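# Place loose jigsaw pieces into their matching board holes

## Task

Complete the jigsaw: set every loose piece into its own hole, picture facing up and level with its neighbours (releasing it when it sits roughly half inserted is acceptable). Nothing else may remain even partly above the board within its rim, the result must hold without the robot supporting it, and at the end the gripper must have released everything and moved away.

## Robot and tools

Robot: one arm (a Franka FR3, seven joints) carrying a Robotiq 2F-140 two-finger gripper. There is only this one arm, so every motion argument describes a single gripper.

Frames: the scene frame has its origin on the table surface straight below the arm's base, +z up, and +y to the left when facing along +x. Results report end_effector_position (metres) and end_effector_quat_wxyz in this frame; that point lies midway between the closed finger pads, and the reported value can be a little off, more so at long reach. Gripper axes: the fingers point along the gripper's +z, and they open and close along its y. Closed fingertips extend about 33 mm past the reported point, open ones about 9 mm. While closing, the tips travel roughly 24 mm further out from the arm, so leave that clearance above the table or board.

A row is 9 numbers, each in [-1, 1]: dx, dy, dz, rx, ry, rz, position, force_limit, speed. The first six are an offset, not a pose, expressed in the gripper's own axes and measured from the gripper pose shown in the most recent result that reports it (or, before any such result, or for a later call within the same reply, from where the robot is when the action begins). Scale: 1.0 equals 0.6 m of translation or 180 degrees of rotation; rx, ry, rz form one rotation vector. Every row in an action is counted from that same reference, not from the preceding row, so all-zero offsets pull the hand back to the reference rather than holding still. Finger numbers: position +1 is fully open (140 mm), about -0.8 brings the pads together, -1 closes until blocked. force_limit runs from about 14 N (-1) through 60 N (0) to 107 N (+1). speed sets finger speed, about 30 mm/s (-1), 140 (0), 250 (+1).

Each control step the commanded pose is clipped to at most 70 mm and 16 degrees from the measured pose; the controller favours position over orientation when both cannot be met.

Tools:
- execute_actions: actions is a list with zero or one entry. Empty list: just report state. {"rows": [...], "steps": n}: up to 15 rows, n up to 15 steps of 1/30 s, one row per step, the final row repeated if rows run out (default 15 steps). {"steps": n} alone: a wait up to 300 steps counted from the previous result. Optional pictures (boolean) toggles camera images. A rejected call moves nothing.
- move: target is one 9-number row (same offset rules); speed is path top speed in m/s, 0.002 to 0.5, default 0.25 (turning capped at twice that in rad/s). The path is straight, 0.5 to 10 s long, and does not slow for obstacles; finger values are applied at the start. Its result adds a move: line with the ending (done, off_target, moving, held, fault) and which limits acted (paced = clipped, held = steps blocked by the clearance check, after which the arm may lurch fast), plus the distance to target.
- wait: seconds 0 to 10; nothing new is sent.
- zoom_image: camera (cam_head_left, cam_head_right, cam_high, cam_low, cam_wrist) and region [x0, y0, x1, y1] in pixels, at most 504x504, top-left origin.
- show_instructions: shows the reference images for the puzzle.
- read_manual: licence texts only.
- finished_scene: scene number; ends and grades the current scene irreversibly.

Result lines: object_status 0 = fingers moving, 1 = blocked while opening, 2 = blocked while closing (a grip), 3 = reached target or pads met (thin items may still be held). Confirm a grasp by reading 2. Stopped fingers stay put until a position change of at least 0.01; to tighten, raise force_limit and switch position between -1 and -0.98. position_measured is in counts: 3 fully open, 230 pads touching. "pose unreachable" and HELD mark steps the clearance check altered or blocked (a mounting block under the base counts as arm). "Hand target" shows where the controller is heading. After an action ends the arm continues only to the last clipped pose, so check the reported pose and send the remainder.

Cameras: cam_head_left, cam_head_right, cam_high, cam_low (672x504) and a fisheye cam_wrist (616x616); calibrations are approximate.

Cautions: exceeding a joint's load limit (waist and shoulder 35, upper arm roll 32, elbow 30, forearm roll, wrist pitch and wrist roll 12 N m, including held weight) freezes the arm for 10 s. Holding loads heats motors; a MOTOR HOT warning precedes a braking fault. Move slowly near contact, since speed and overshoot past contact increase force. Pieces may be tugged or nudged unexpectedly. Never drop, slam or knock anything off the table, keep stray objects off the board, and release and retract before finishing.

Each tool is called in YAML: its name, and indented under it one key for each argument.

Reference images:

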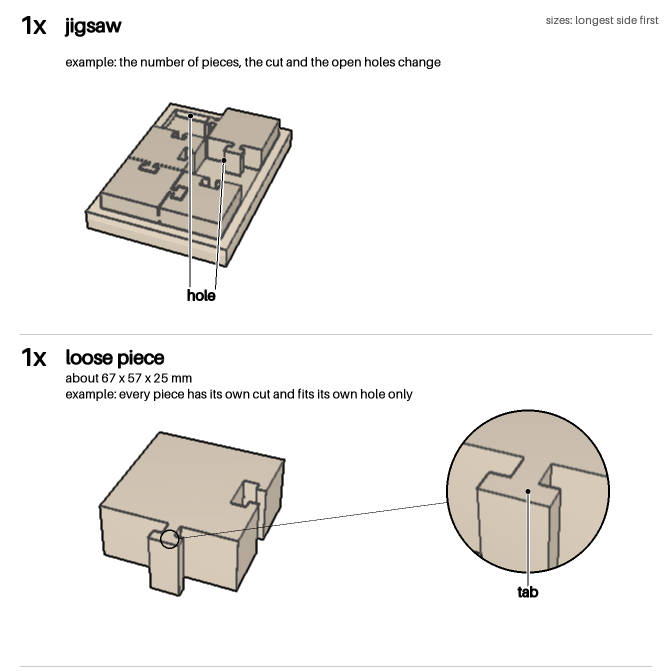

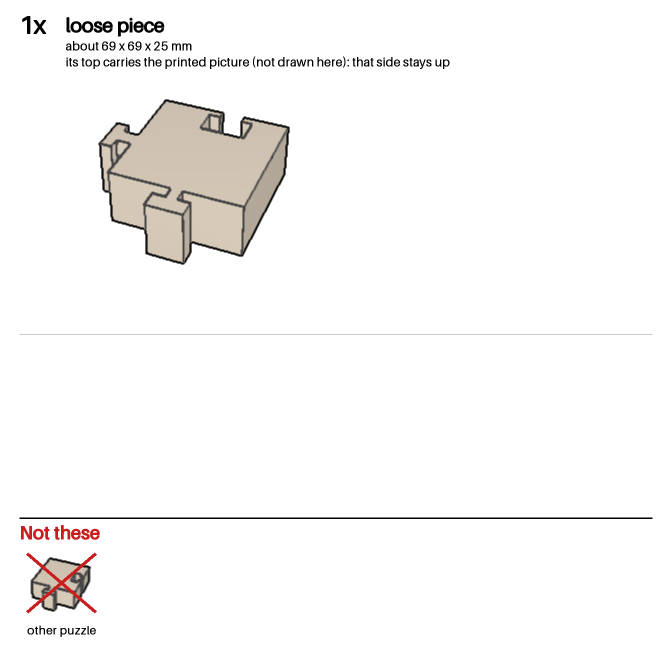

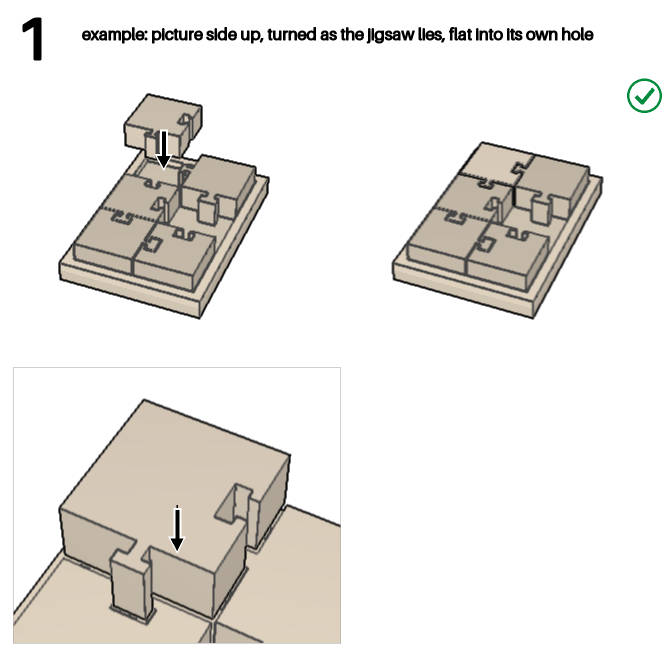

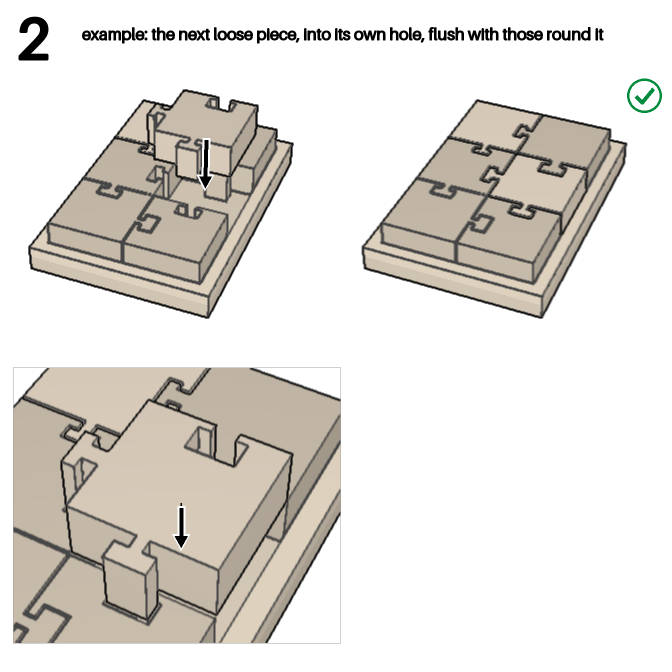

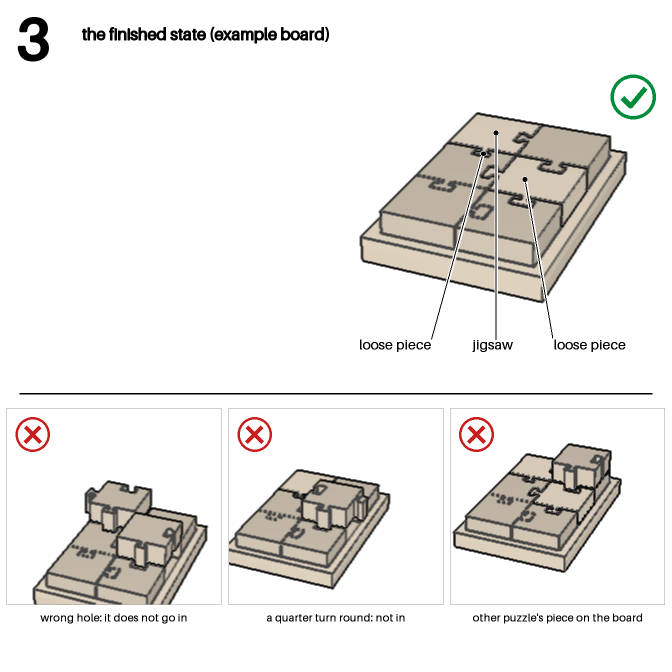

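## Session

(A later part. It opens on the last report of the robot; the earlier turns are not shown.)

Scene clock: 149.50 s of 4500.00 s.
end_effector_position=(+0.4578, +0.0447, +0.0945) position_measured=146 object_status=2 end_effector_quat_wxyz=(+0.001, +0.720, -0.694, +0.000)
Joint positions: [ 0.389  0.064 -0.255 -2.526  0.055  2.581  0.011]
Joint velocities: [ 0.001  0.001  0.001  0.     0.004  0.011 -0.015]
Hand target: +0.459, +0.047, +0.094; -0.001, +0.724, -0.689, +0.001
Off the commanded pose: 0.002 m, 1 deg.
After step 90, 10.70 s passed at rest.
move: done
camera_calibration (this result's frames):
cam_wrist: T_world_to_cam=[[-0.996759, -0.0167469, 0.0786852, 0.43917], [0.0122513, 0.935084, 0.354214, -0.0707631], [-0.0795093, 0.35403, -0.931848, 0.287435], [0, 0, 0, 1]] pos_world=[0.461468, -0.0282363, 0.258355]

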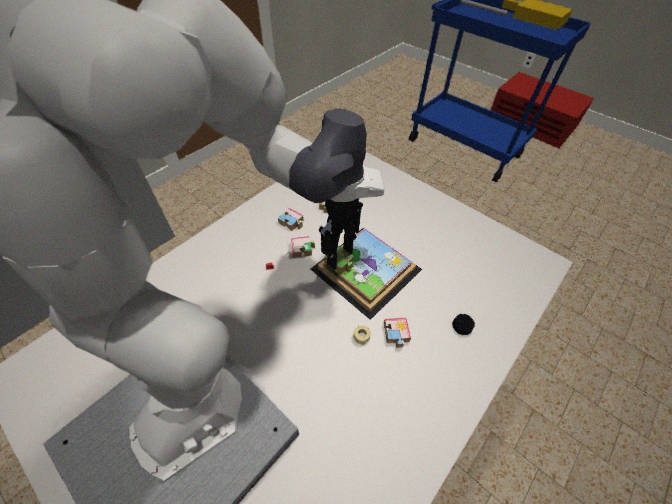

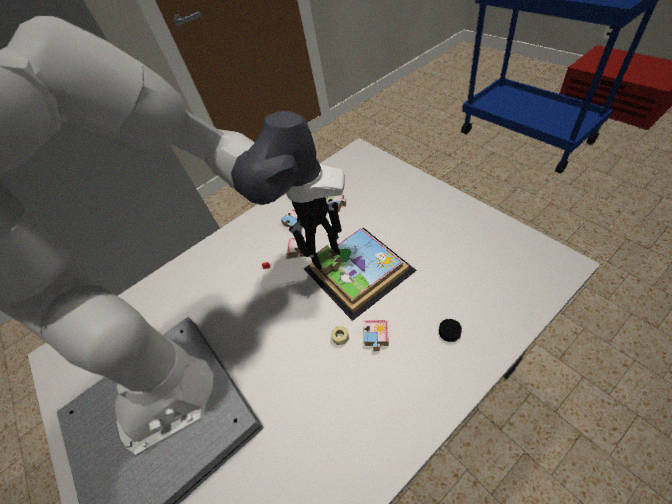

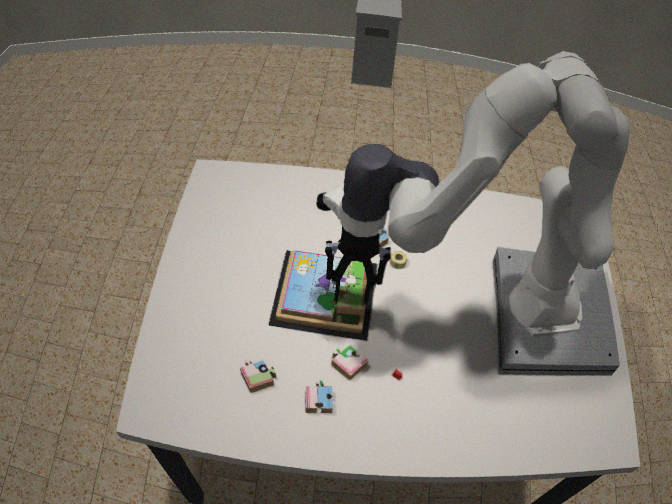

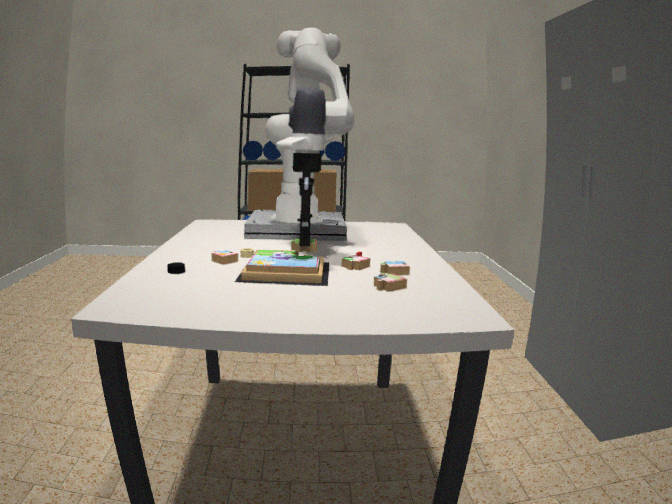

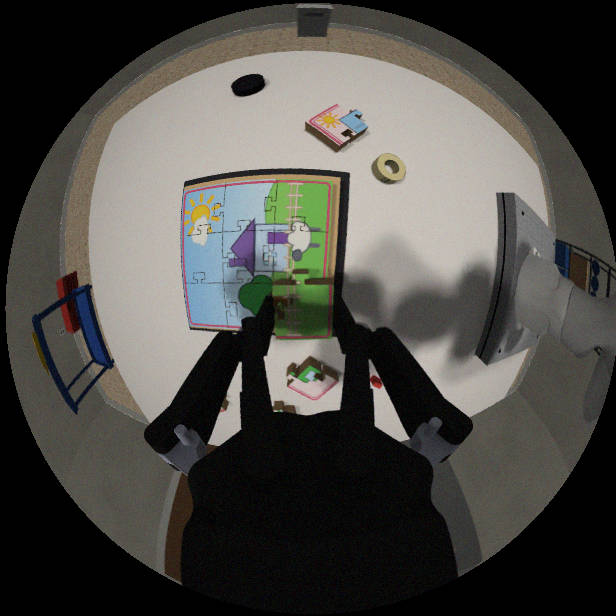

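move:
  target: [0,-0.007,0.01,0,0,0.028,-1,0,0]
  speed: 0.03

zoom_image:
  camera: "cam_wrist"
  region: [220, 220, 380, 360]

Scene clock: 162.87 s of 4500.00 s.
end_effector_position=(+0.4600, +0.0439, +0.0881) position_measured=146 object_status=2 end_effector_quat_wxyz=(+0.004, +0.696, -0.718, -0.001)
Joint positions: [ 0.389  0.089 -0.255 -2.515  0.065  2.589  0.071]
Joint velocities: [-0.001  0.002  0.003  0.002  0.001  0.002  0.027]
Hand target: +0.462, +0.045, +0.089; +0.001, +0.689, -0.725, +0.000
Off the commanded pose: 0.002 m, 1 deg.
After step 90, 8.60 s passed at rest.
move: done
camera_calibration (this result's frames):
cam_wrist: T_world_to_cam=[[-0.995155, 0.0524321, 0.0831661, 0.437739], [0.0785663, 0.932649, 0.352126, -0.0979702], [-0.0591021, 0.356954, -0.93225, 0.272382], [0, 0, 0, 1]] pos_world=[0.459413, -0.0288076, 0.252021]

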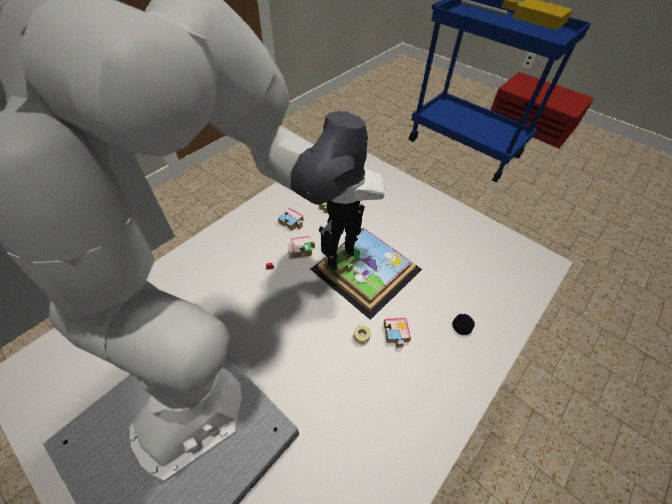

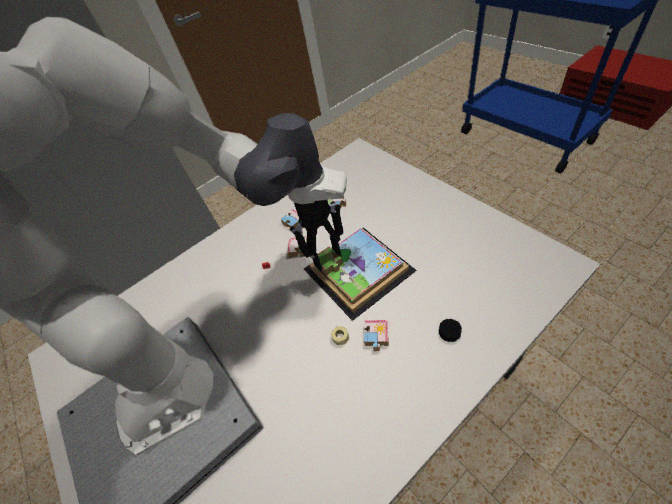

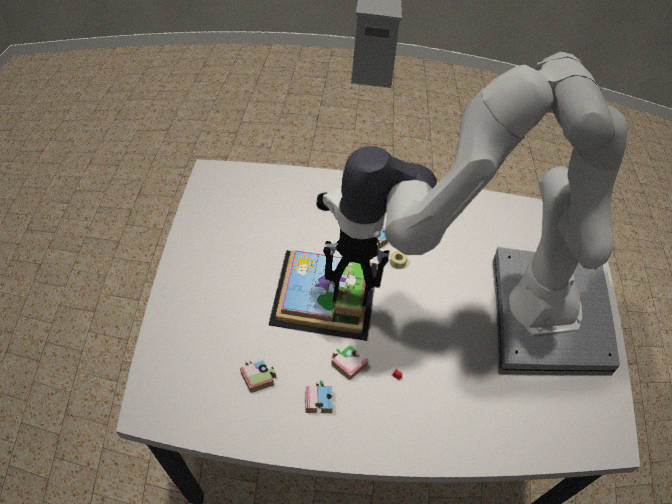

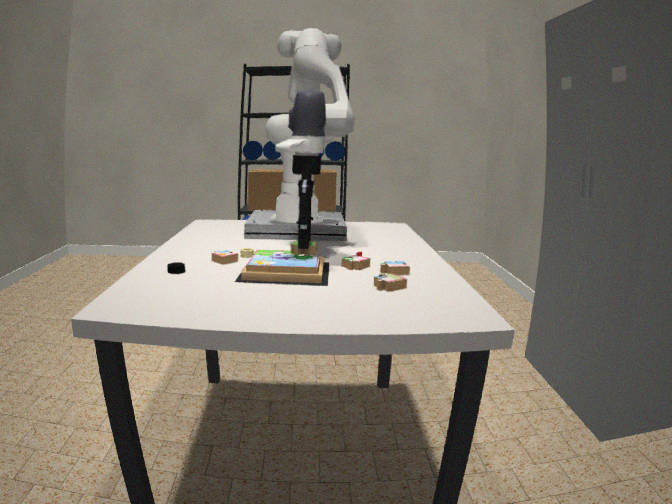

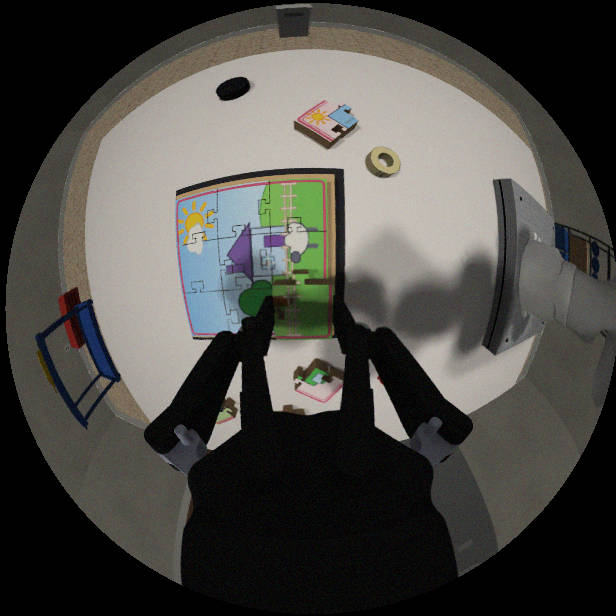

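Region (220, 220, 380, 360) of cam_wrist's 616x616 image, scaled by 3.150, with more detail than that image has; it fills the top 441 rows of this view, and the rest is white.

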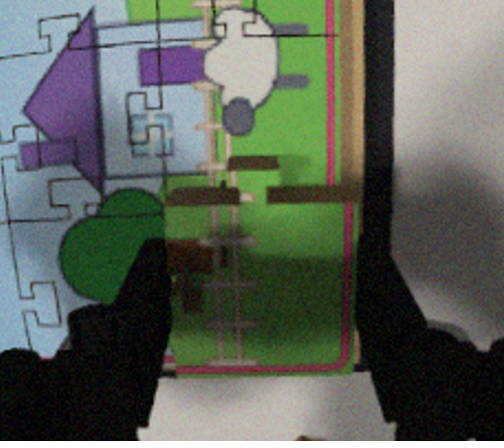

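move:
  target: [0.002,-0.003,0.02,0,0,0.005,-1,0,0]
  speed: 0.02

zoom_image:
  camera: "cam_wrist"
  region: [220, 220, 380, 360]

zoom_image:
  camera: "cam_head_left"
  region: [290, 200, 430, 320]

Scene clock: 173.00 s of 4500.00 s.
end_effector_position=(+0.4662, +0.0439, +0.0854) position_measured=146 object_status=2 end_effector_quat_wxyz=(-0.001, +0.688, -0.725, +0.002)
Joint positions: [ 0.388  0.105 -0.255 -2.506  0.08   2.606  0.079]
Joint velocities: [-0.001  0.002  0.001  0.001  0.007  0.002 -0.001]
Hand target: +0.462, +0.043, +0.076; +0.004, +0.690, -0.724, -0.001
Off the commanded pose: 0.010 m, 1 deg.
After step 90, 6.30 s passed at rest.
move: off_target
camera_calibration (this result's frames):
cam_wrist: T_world_to_cam=[[-0.994653, 0.0730236, 0.0730283, 0.44383], [0.0944014, 0.929636, 0.35618, -0.105124], [-0.0418802, 0.36117, -0.931559, 0.261964], [0, 0, 0, 1]] pos_world=[0.462351, -0.0292966, 0.249066]

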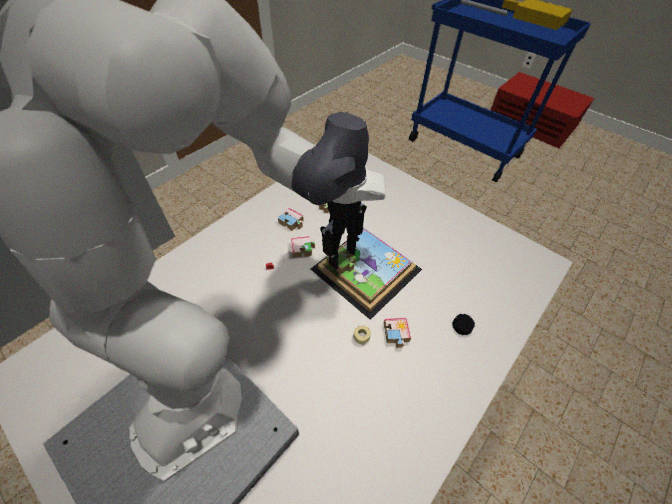

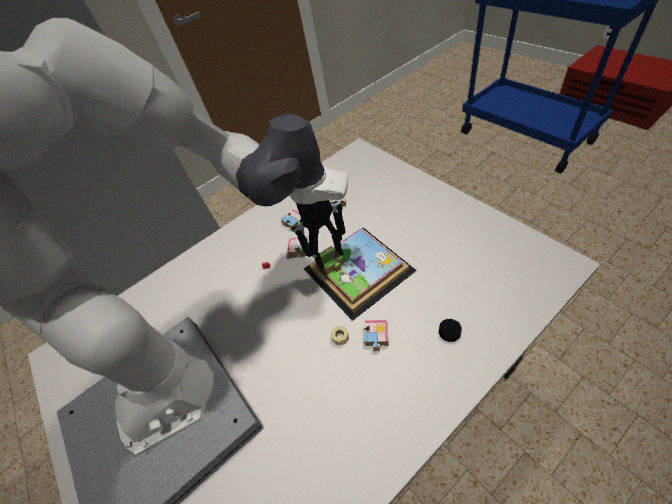

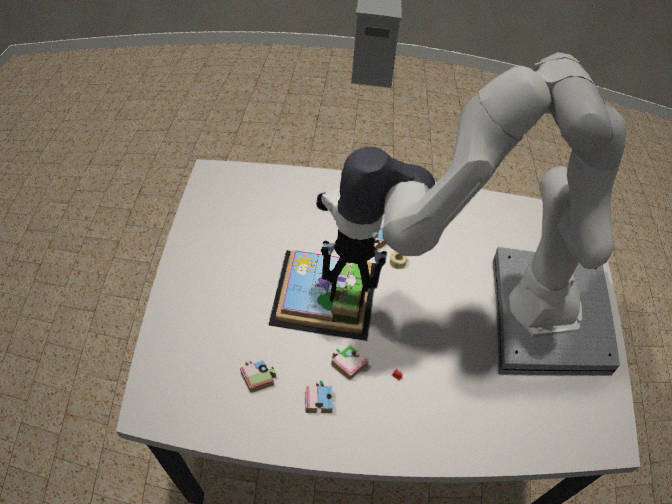

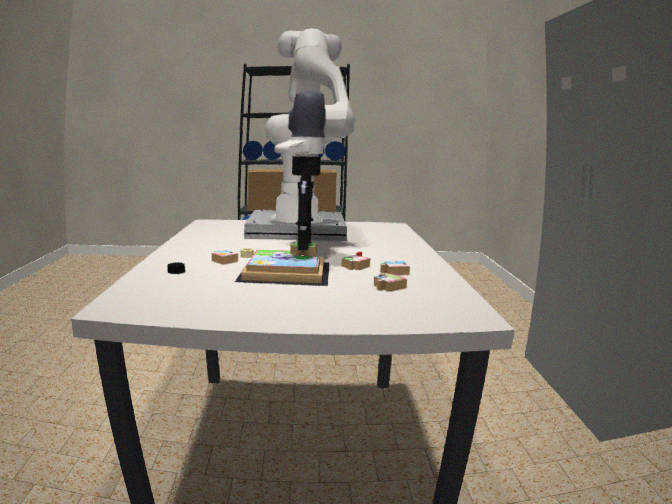

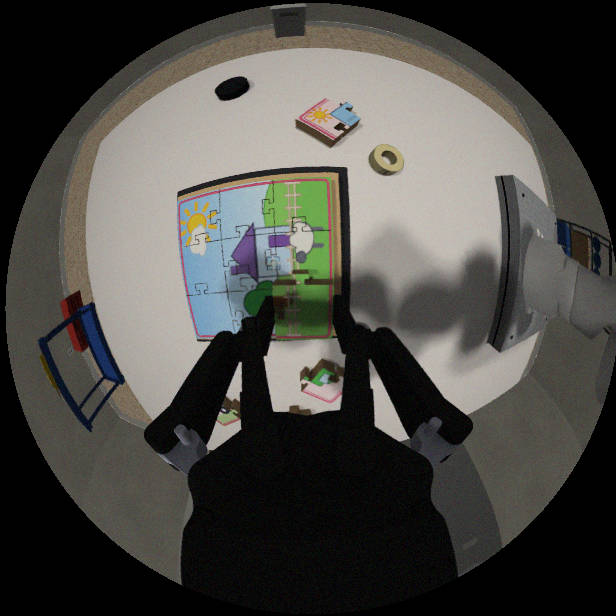

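Region (220, 220, 380, 360) of cam_wrist's 616x616 image, scaled by 3.150, with more detail than that image has; it fills the top 441 rows of this view, and the rest is white.

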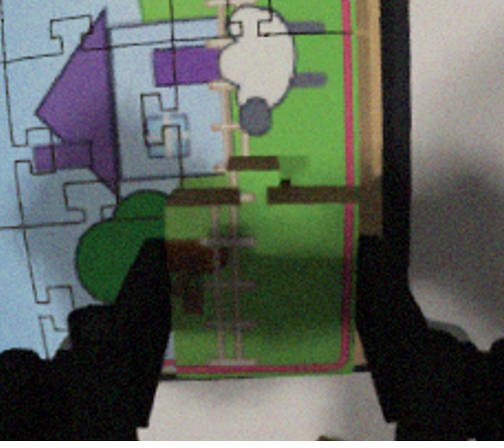

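Region (290, 200, 430, 320) of cam_head_left's 672x504 image, scaled by 3.600, with more detail than that image has; it fills the top 432 rows of this view, and the rest is white.

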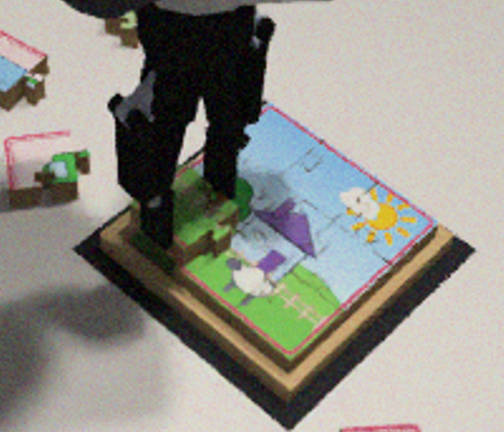

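move:
  target: [0,0,-0.01,0,0,0,-1,0,0]
  speed: 0.02

move:
  target: [0,0.008,0,0,0,0,-1,0,0]
  speed: 0.02

zoom_image:
  camera: "cam_wrist"
  region: [220, 220, 380, 360]

Scene clock: 180.03 s of 4500.00 s.
end_effector_position=(+0.4666, +0.0449, +0.0907) position_measured=146 object_status=2 end_effector_quat_wxyz=(-0.003, +0.690, -0.724, +0.002)
Joint positions: [ 0.388  0.091 -0.255 -2.506  0.075  2.595  0.079]
Joint velocities: [ 0.     0.     0.002 -0.001 -0.003 -0.009 -0.001]
Hand target: +0.466, +0.044, +0.091; -0.001, +0.688, -0.725, +0.002
Off the commanded pose: 0.001 m, 0 deg.
After step 90, 3.33 s passed at rest.
move: done
camera_calibration (this result's frames):
cam_wrist: T_world_to_cam=[[-0.995094, 0.068646, 0.0712431, 0.444311], [0.0897568, 0.929295, 0.358266, -0.105949], [-0.0416123, 0.362903, -0.930897, 0.266334], [0, 0, 0, 1]] pos_world=[0.462724, -0.0286956, 0.254233]

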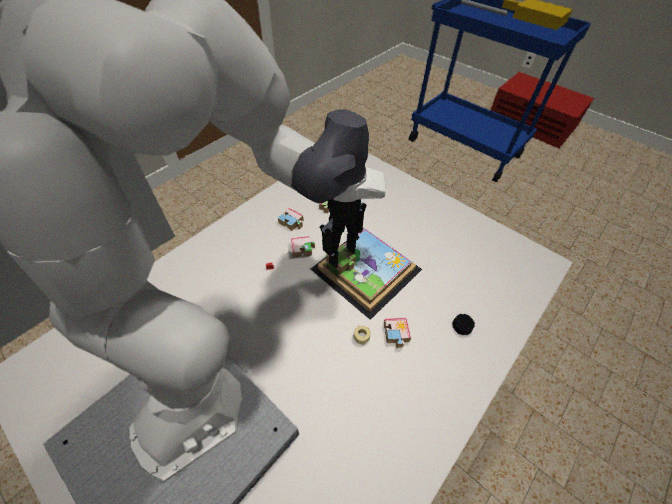

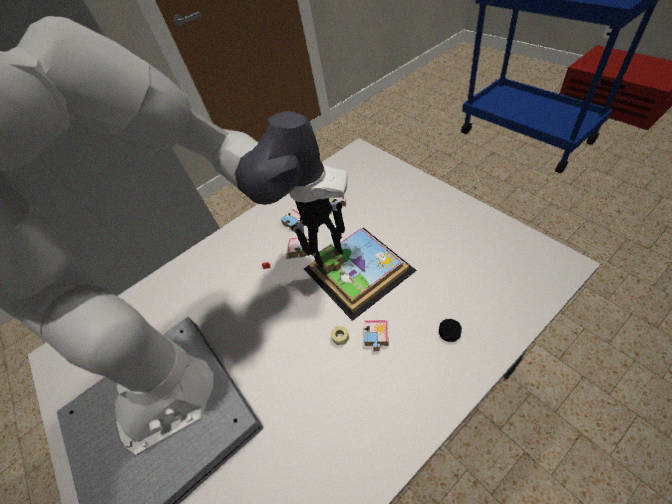

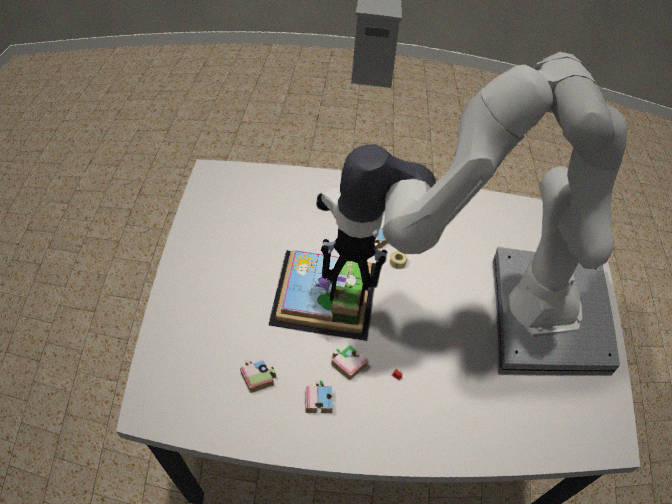

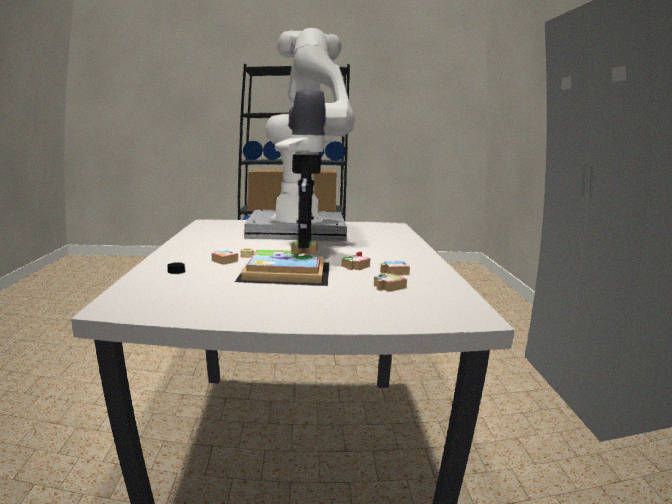

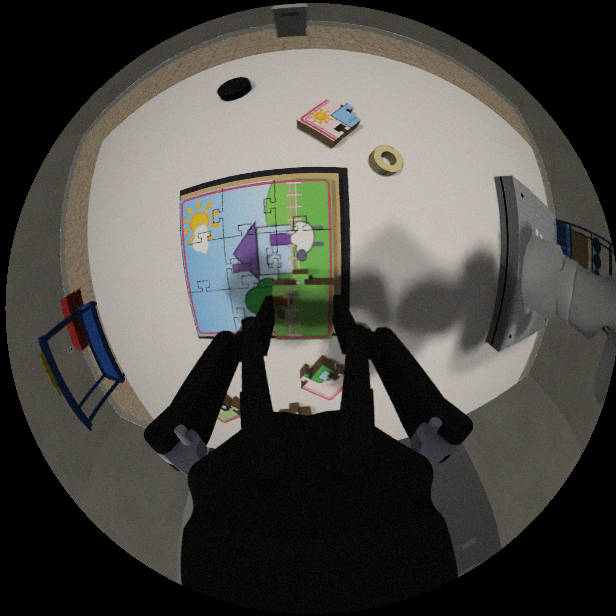

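Scene clock: 180.73 s of 4500.00 s.
end_effector_position=(+0.4608, +0.0448, +0.0898) position_measured=146 object_status=2 end_effector_quat_wxyz=(-0.001, +0.690, -0.724, -0.001)
Joint positions: [ 0.388  0.082 -0.255 -2.52   0.075  2.596  0.079]
Joint velocities: [-0.002 -0.002  0.    -0.003 -0.001  0.001 -0.   ]
Hand target: +0.462, +0.045, +0.091; -0.003, +0.690, -0.724, +0.002
Off the commanded pose: 0.001 m, 0 deg.
move: done
camera_calibration (this result's frames):
cam_wrist: T_world_to_cam=[[-0.994757, 0.0685111, 0.0759223, 0.438039], [0.091392, 0.928695, 0.359406, -0.105937], [-0.0458854, 0.36446, -0.930088, 0.267135], [0, 0, 0, 1]] pos_world=[0.457681, -0.0289871, 0.253276]

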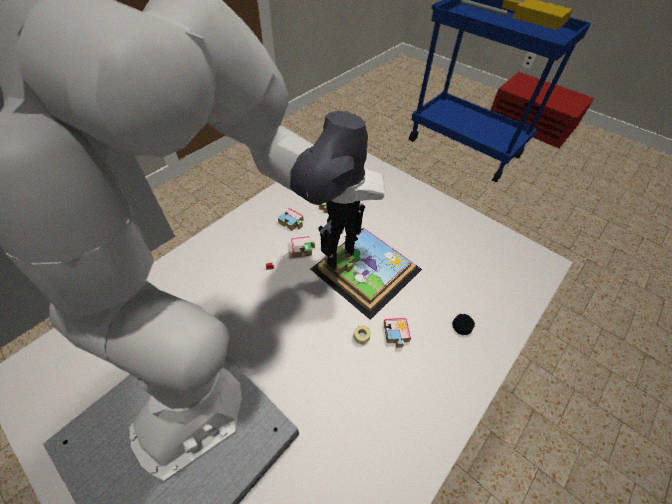

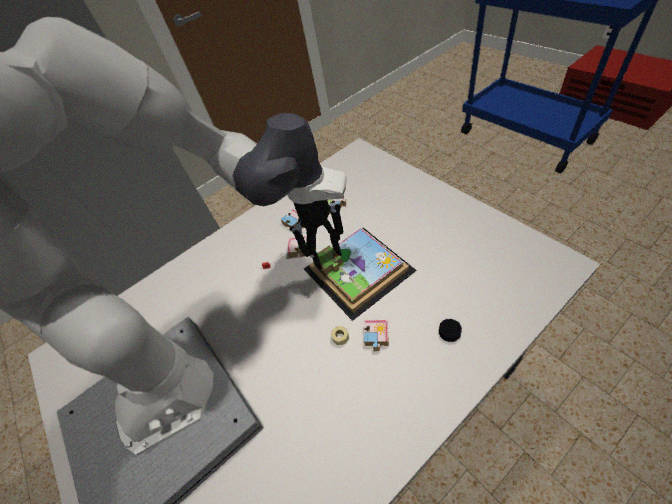

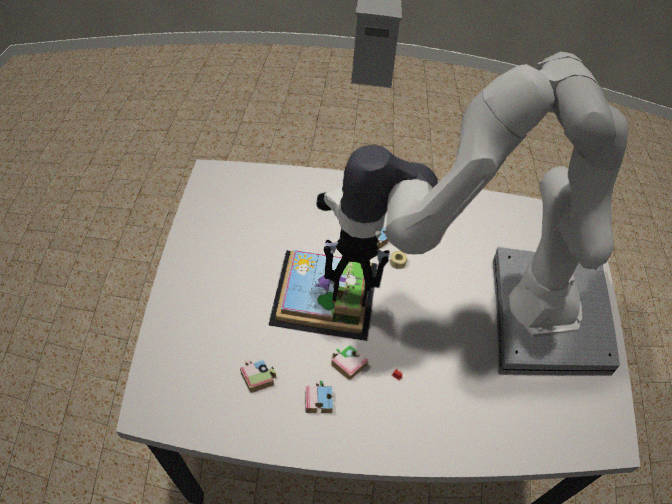

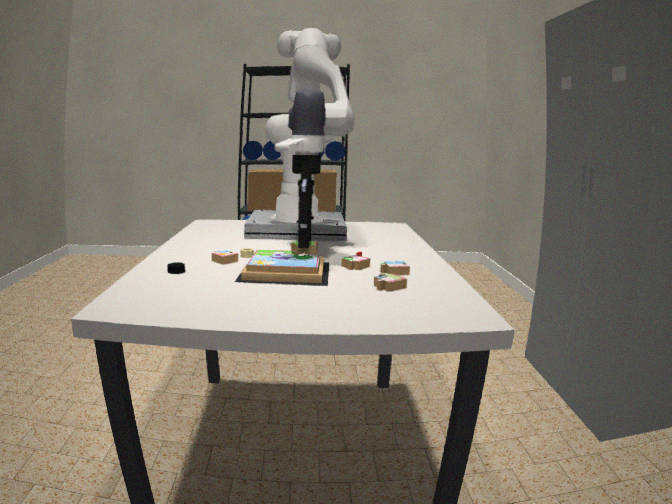

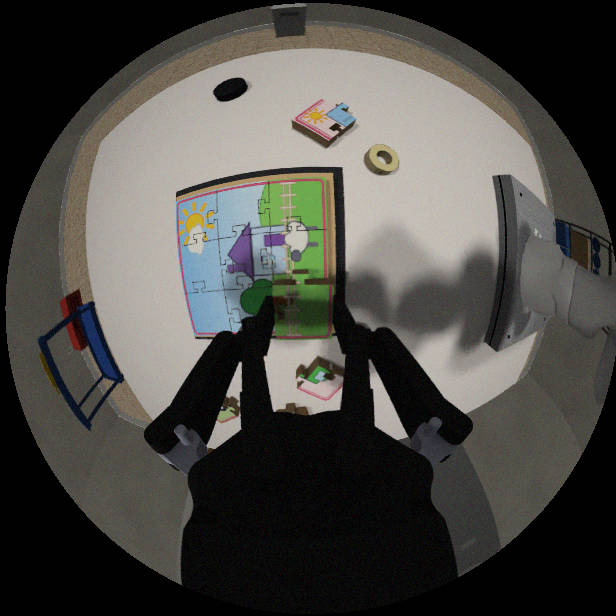

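Region (220, 220, 380, 360) of cam_wrist's 616x616 image, scaled by 3.150, with more detail than that image has; it fills the top 441 rows of this view, and the rest is white.

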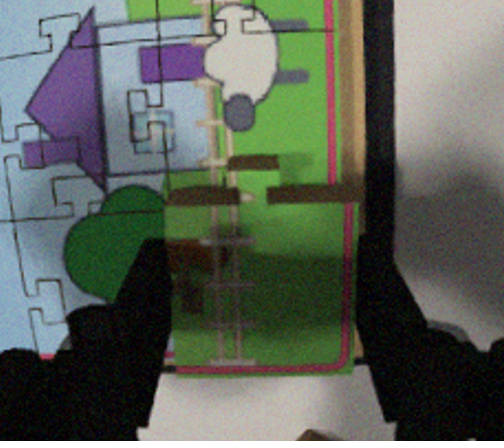

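move:
  target: [0.001,0.001,0.014,0,0,0,-1,0,0]
  speed: 0.01

zoom_image:
  camera: "cam_wrist"
  region: [220, 220, 380, 360]

Scene clock: 188.70 s of 4500.00 s.
end_effector_position=(+0.4614, +0.0442, +0.0855) position_measured=146 object_status=2 end_effector_quat_wxyz=(-0.002, +0.688, -0.726, -0.000)
Joint positions: [ 0.388  0.093 -0.255 -2.521  0.082  2.61   0.078]
Joint velocities: [ 0.     0.002 -0.001 -0.001  0.003  0.002 -0.003]
Hand target: +0.460, +0.044, +0.081; -0.001, +0.690, -0.724, -0.001
Off the commanded pose: 0.004 m, 0 deg.
After step 90, 3.90 s passed at rest.
move: off_target
camera_calibration (this result's frames):
cam_wrist: T_world_to_cam=[[-0.994464, 0.0743913, 0.0742157, 0.438714], [0.096264, 0.928141, 0.359566, -0.1061], [-0.0421341, 0.364719, -0.930164, 0.261597], [0, 0, 0, 1]] pos_world=[0.457521, -0.0295698, 0.248919]

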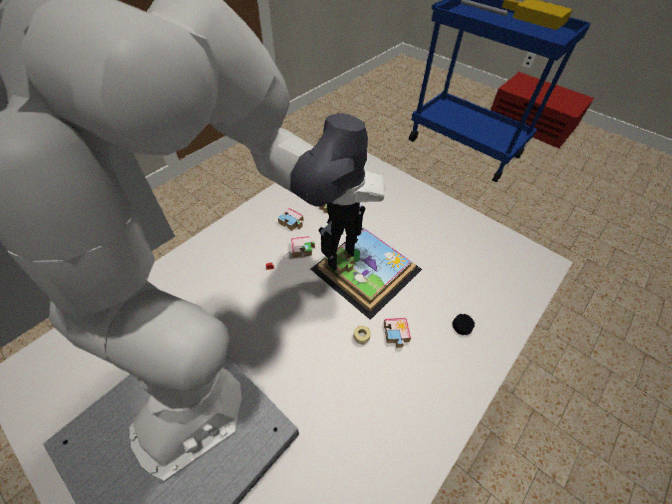

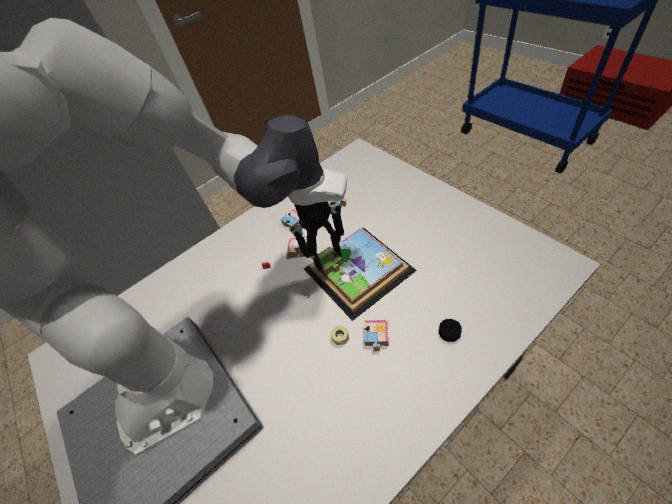

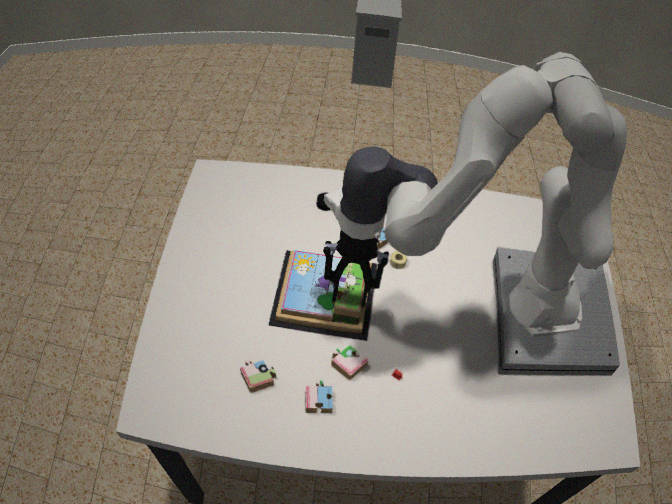

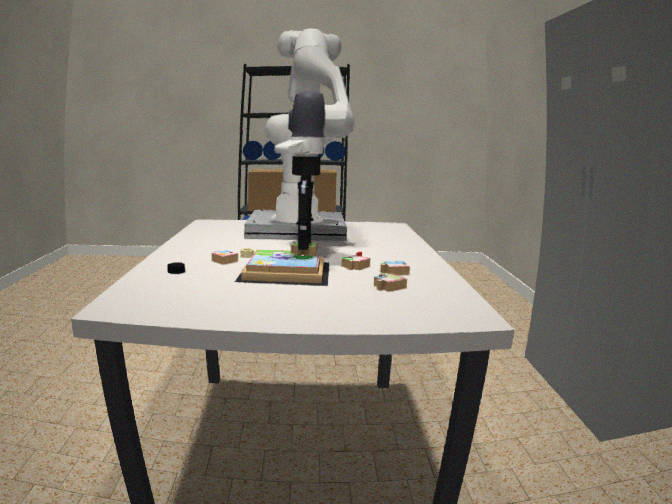

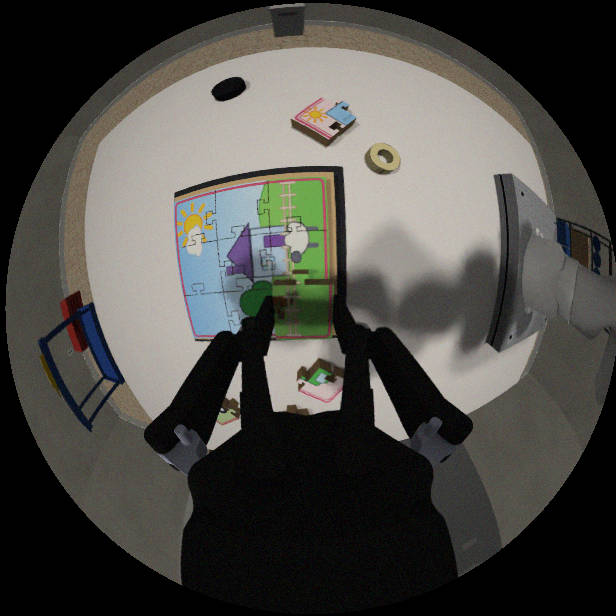

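Region (220, 220, 380, 360) of cam_wrist's 616x616 image, scaled by 3.150, with more detail than that image has; it fills the top 441 rows of this view, and the rest is white.

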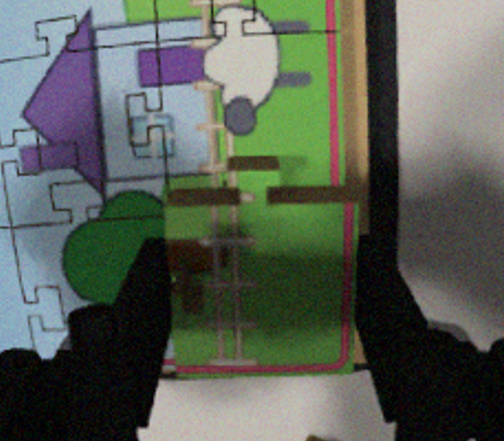

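zoom_image:
  camera: "cam_head_left"
  region: [310, 230, 380, 290]

zoom_image:
  camera: "cam_high"
  region: [310, 260, 390, 340]

zoom_image:
  camera: "cam_wrist"
  region: [260, 255, 350, 305]

Region (310, 230, 380, 290) of cam_head_left's 672x504 image, scaled by 7.200, with more detail than that image has; it fills the top 432 rows of this view, and the rest is white.

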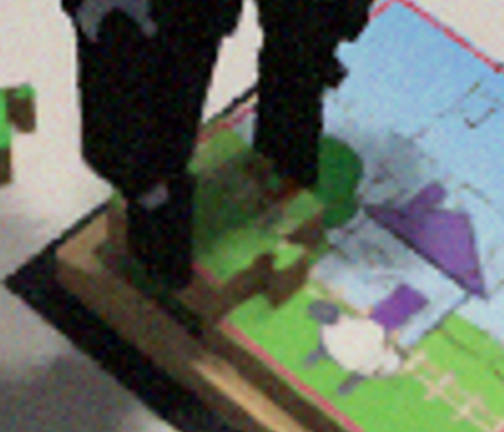

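Region (310, 260, 390, 340) of cam_high's 672x504 image, scaled by 6.300, with more detail than that image has.

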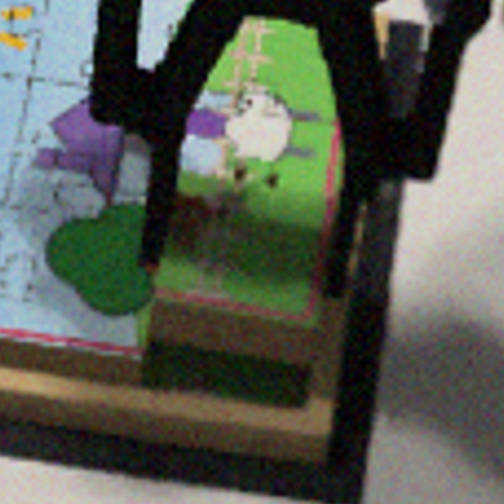

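Region (260, 255, 350, 305) of cam_wrist's 616x616 image, scaled by 5.600, with more detail than that image has.

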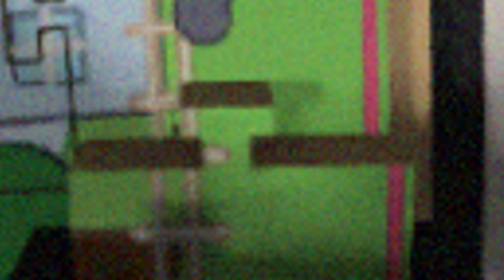

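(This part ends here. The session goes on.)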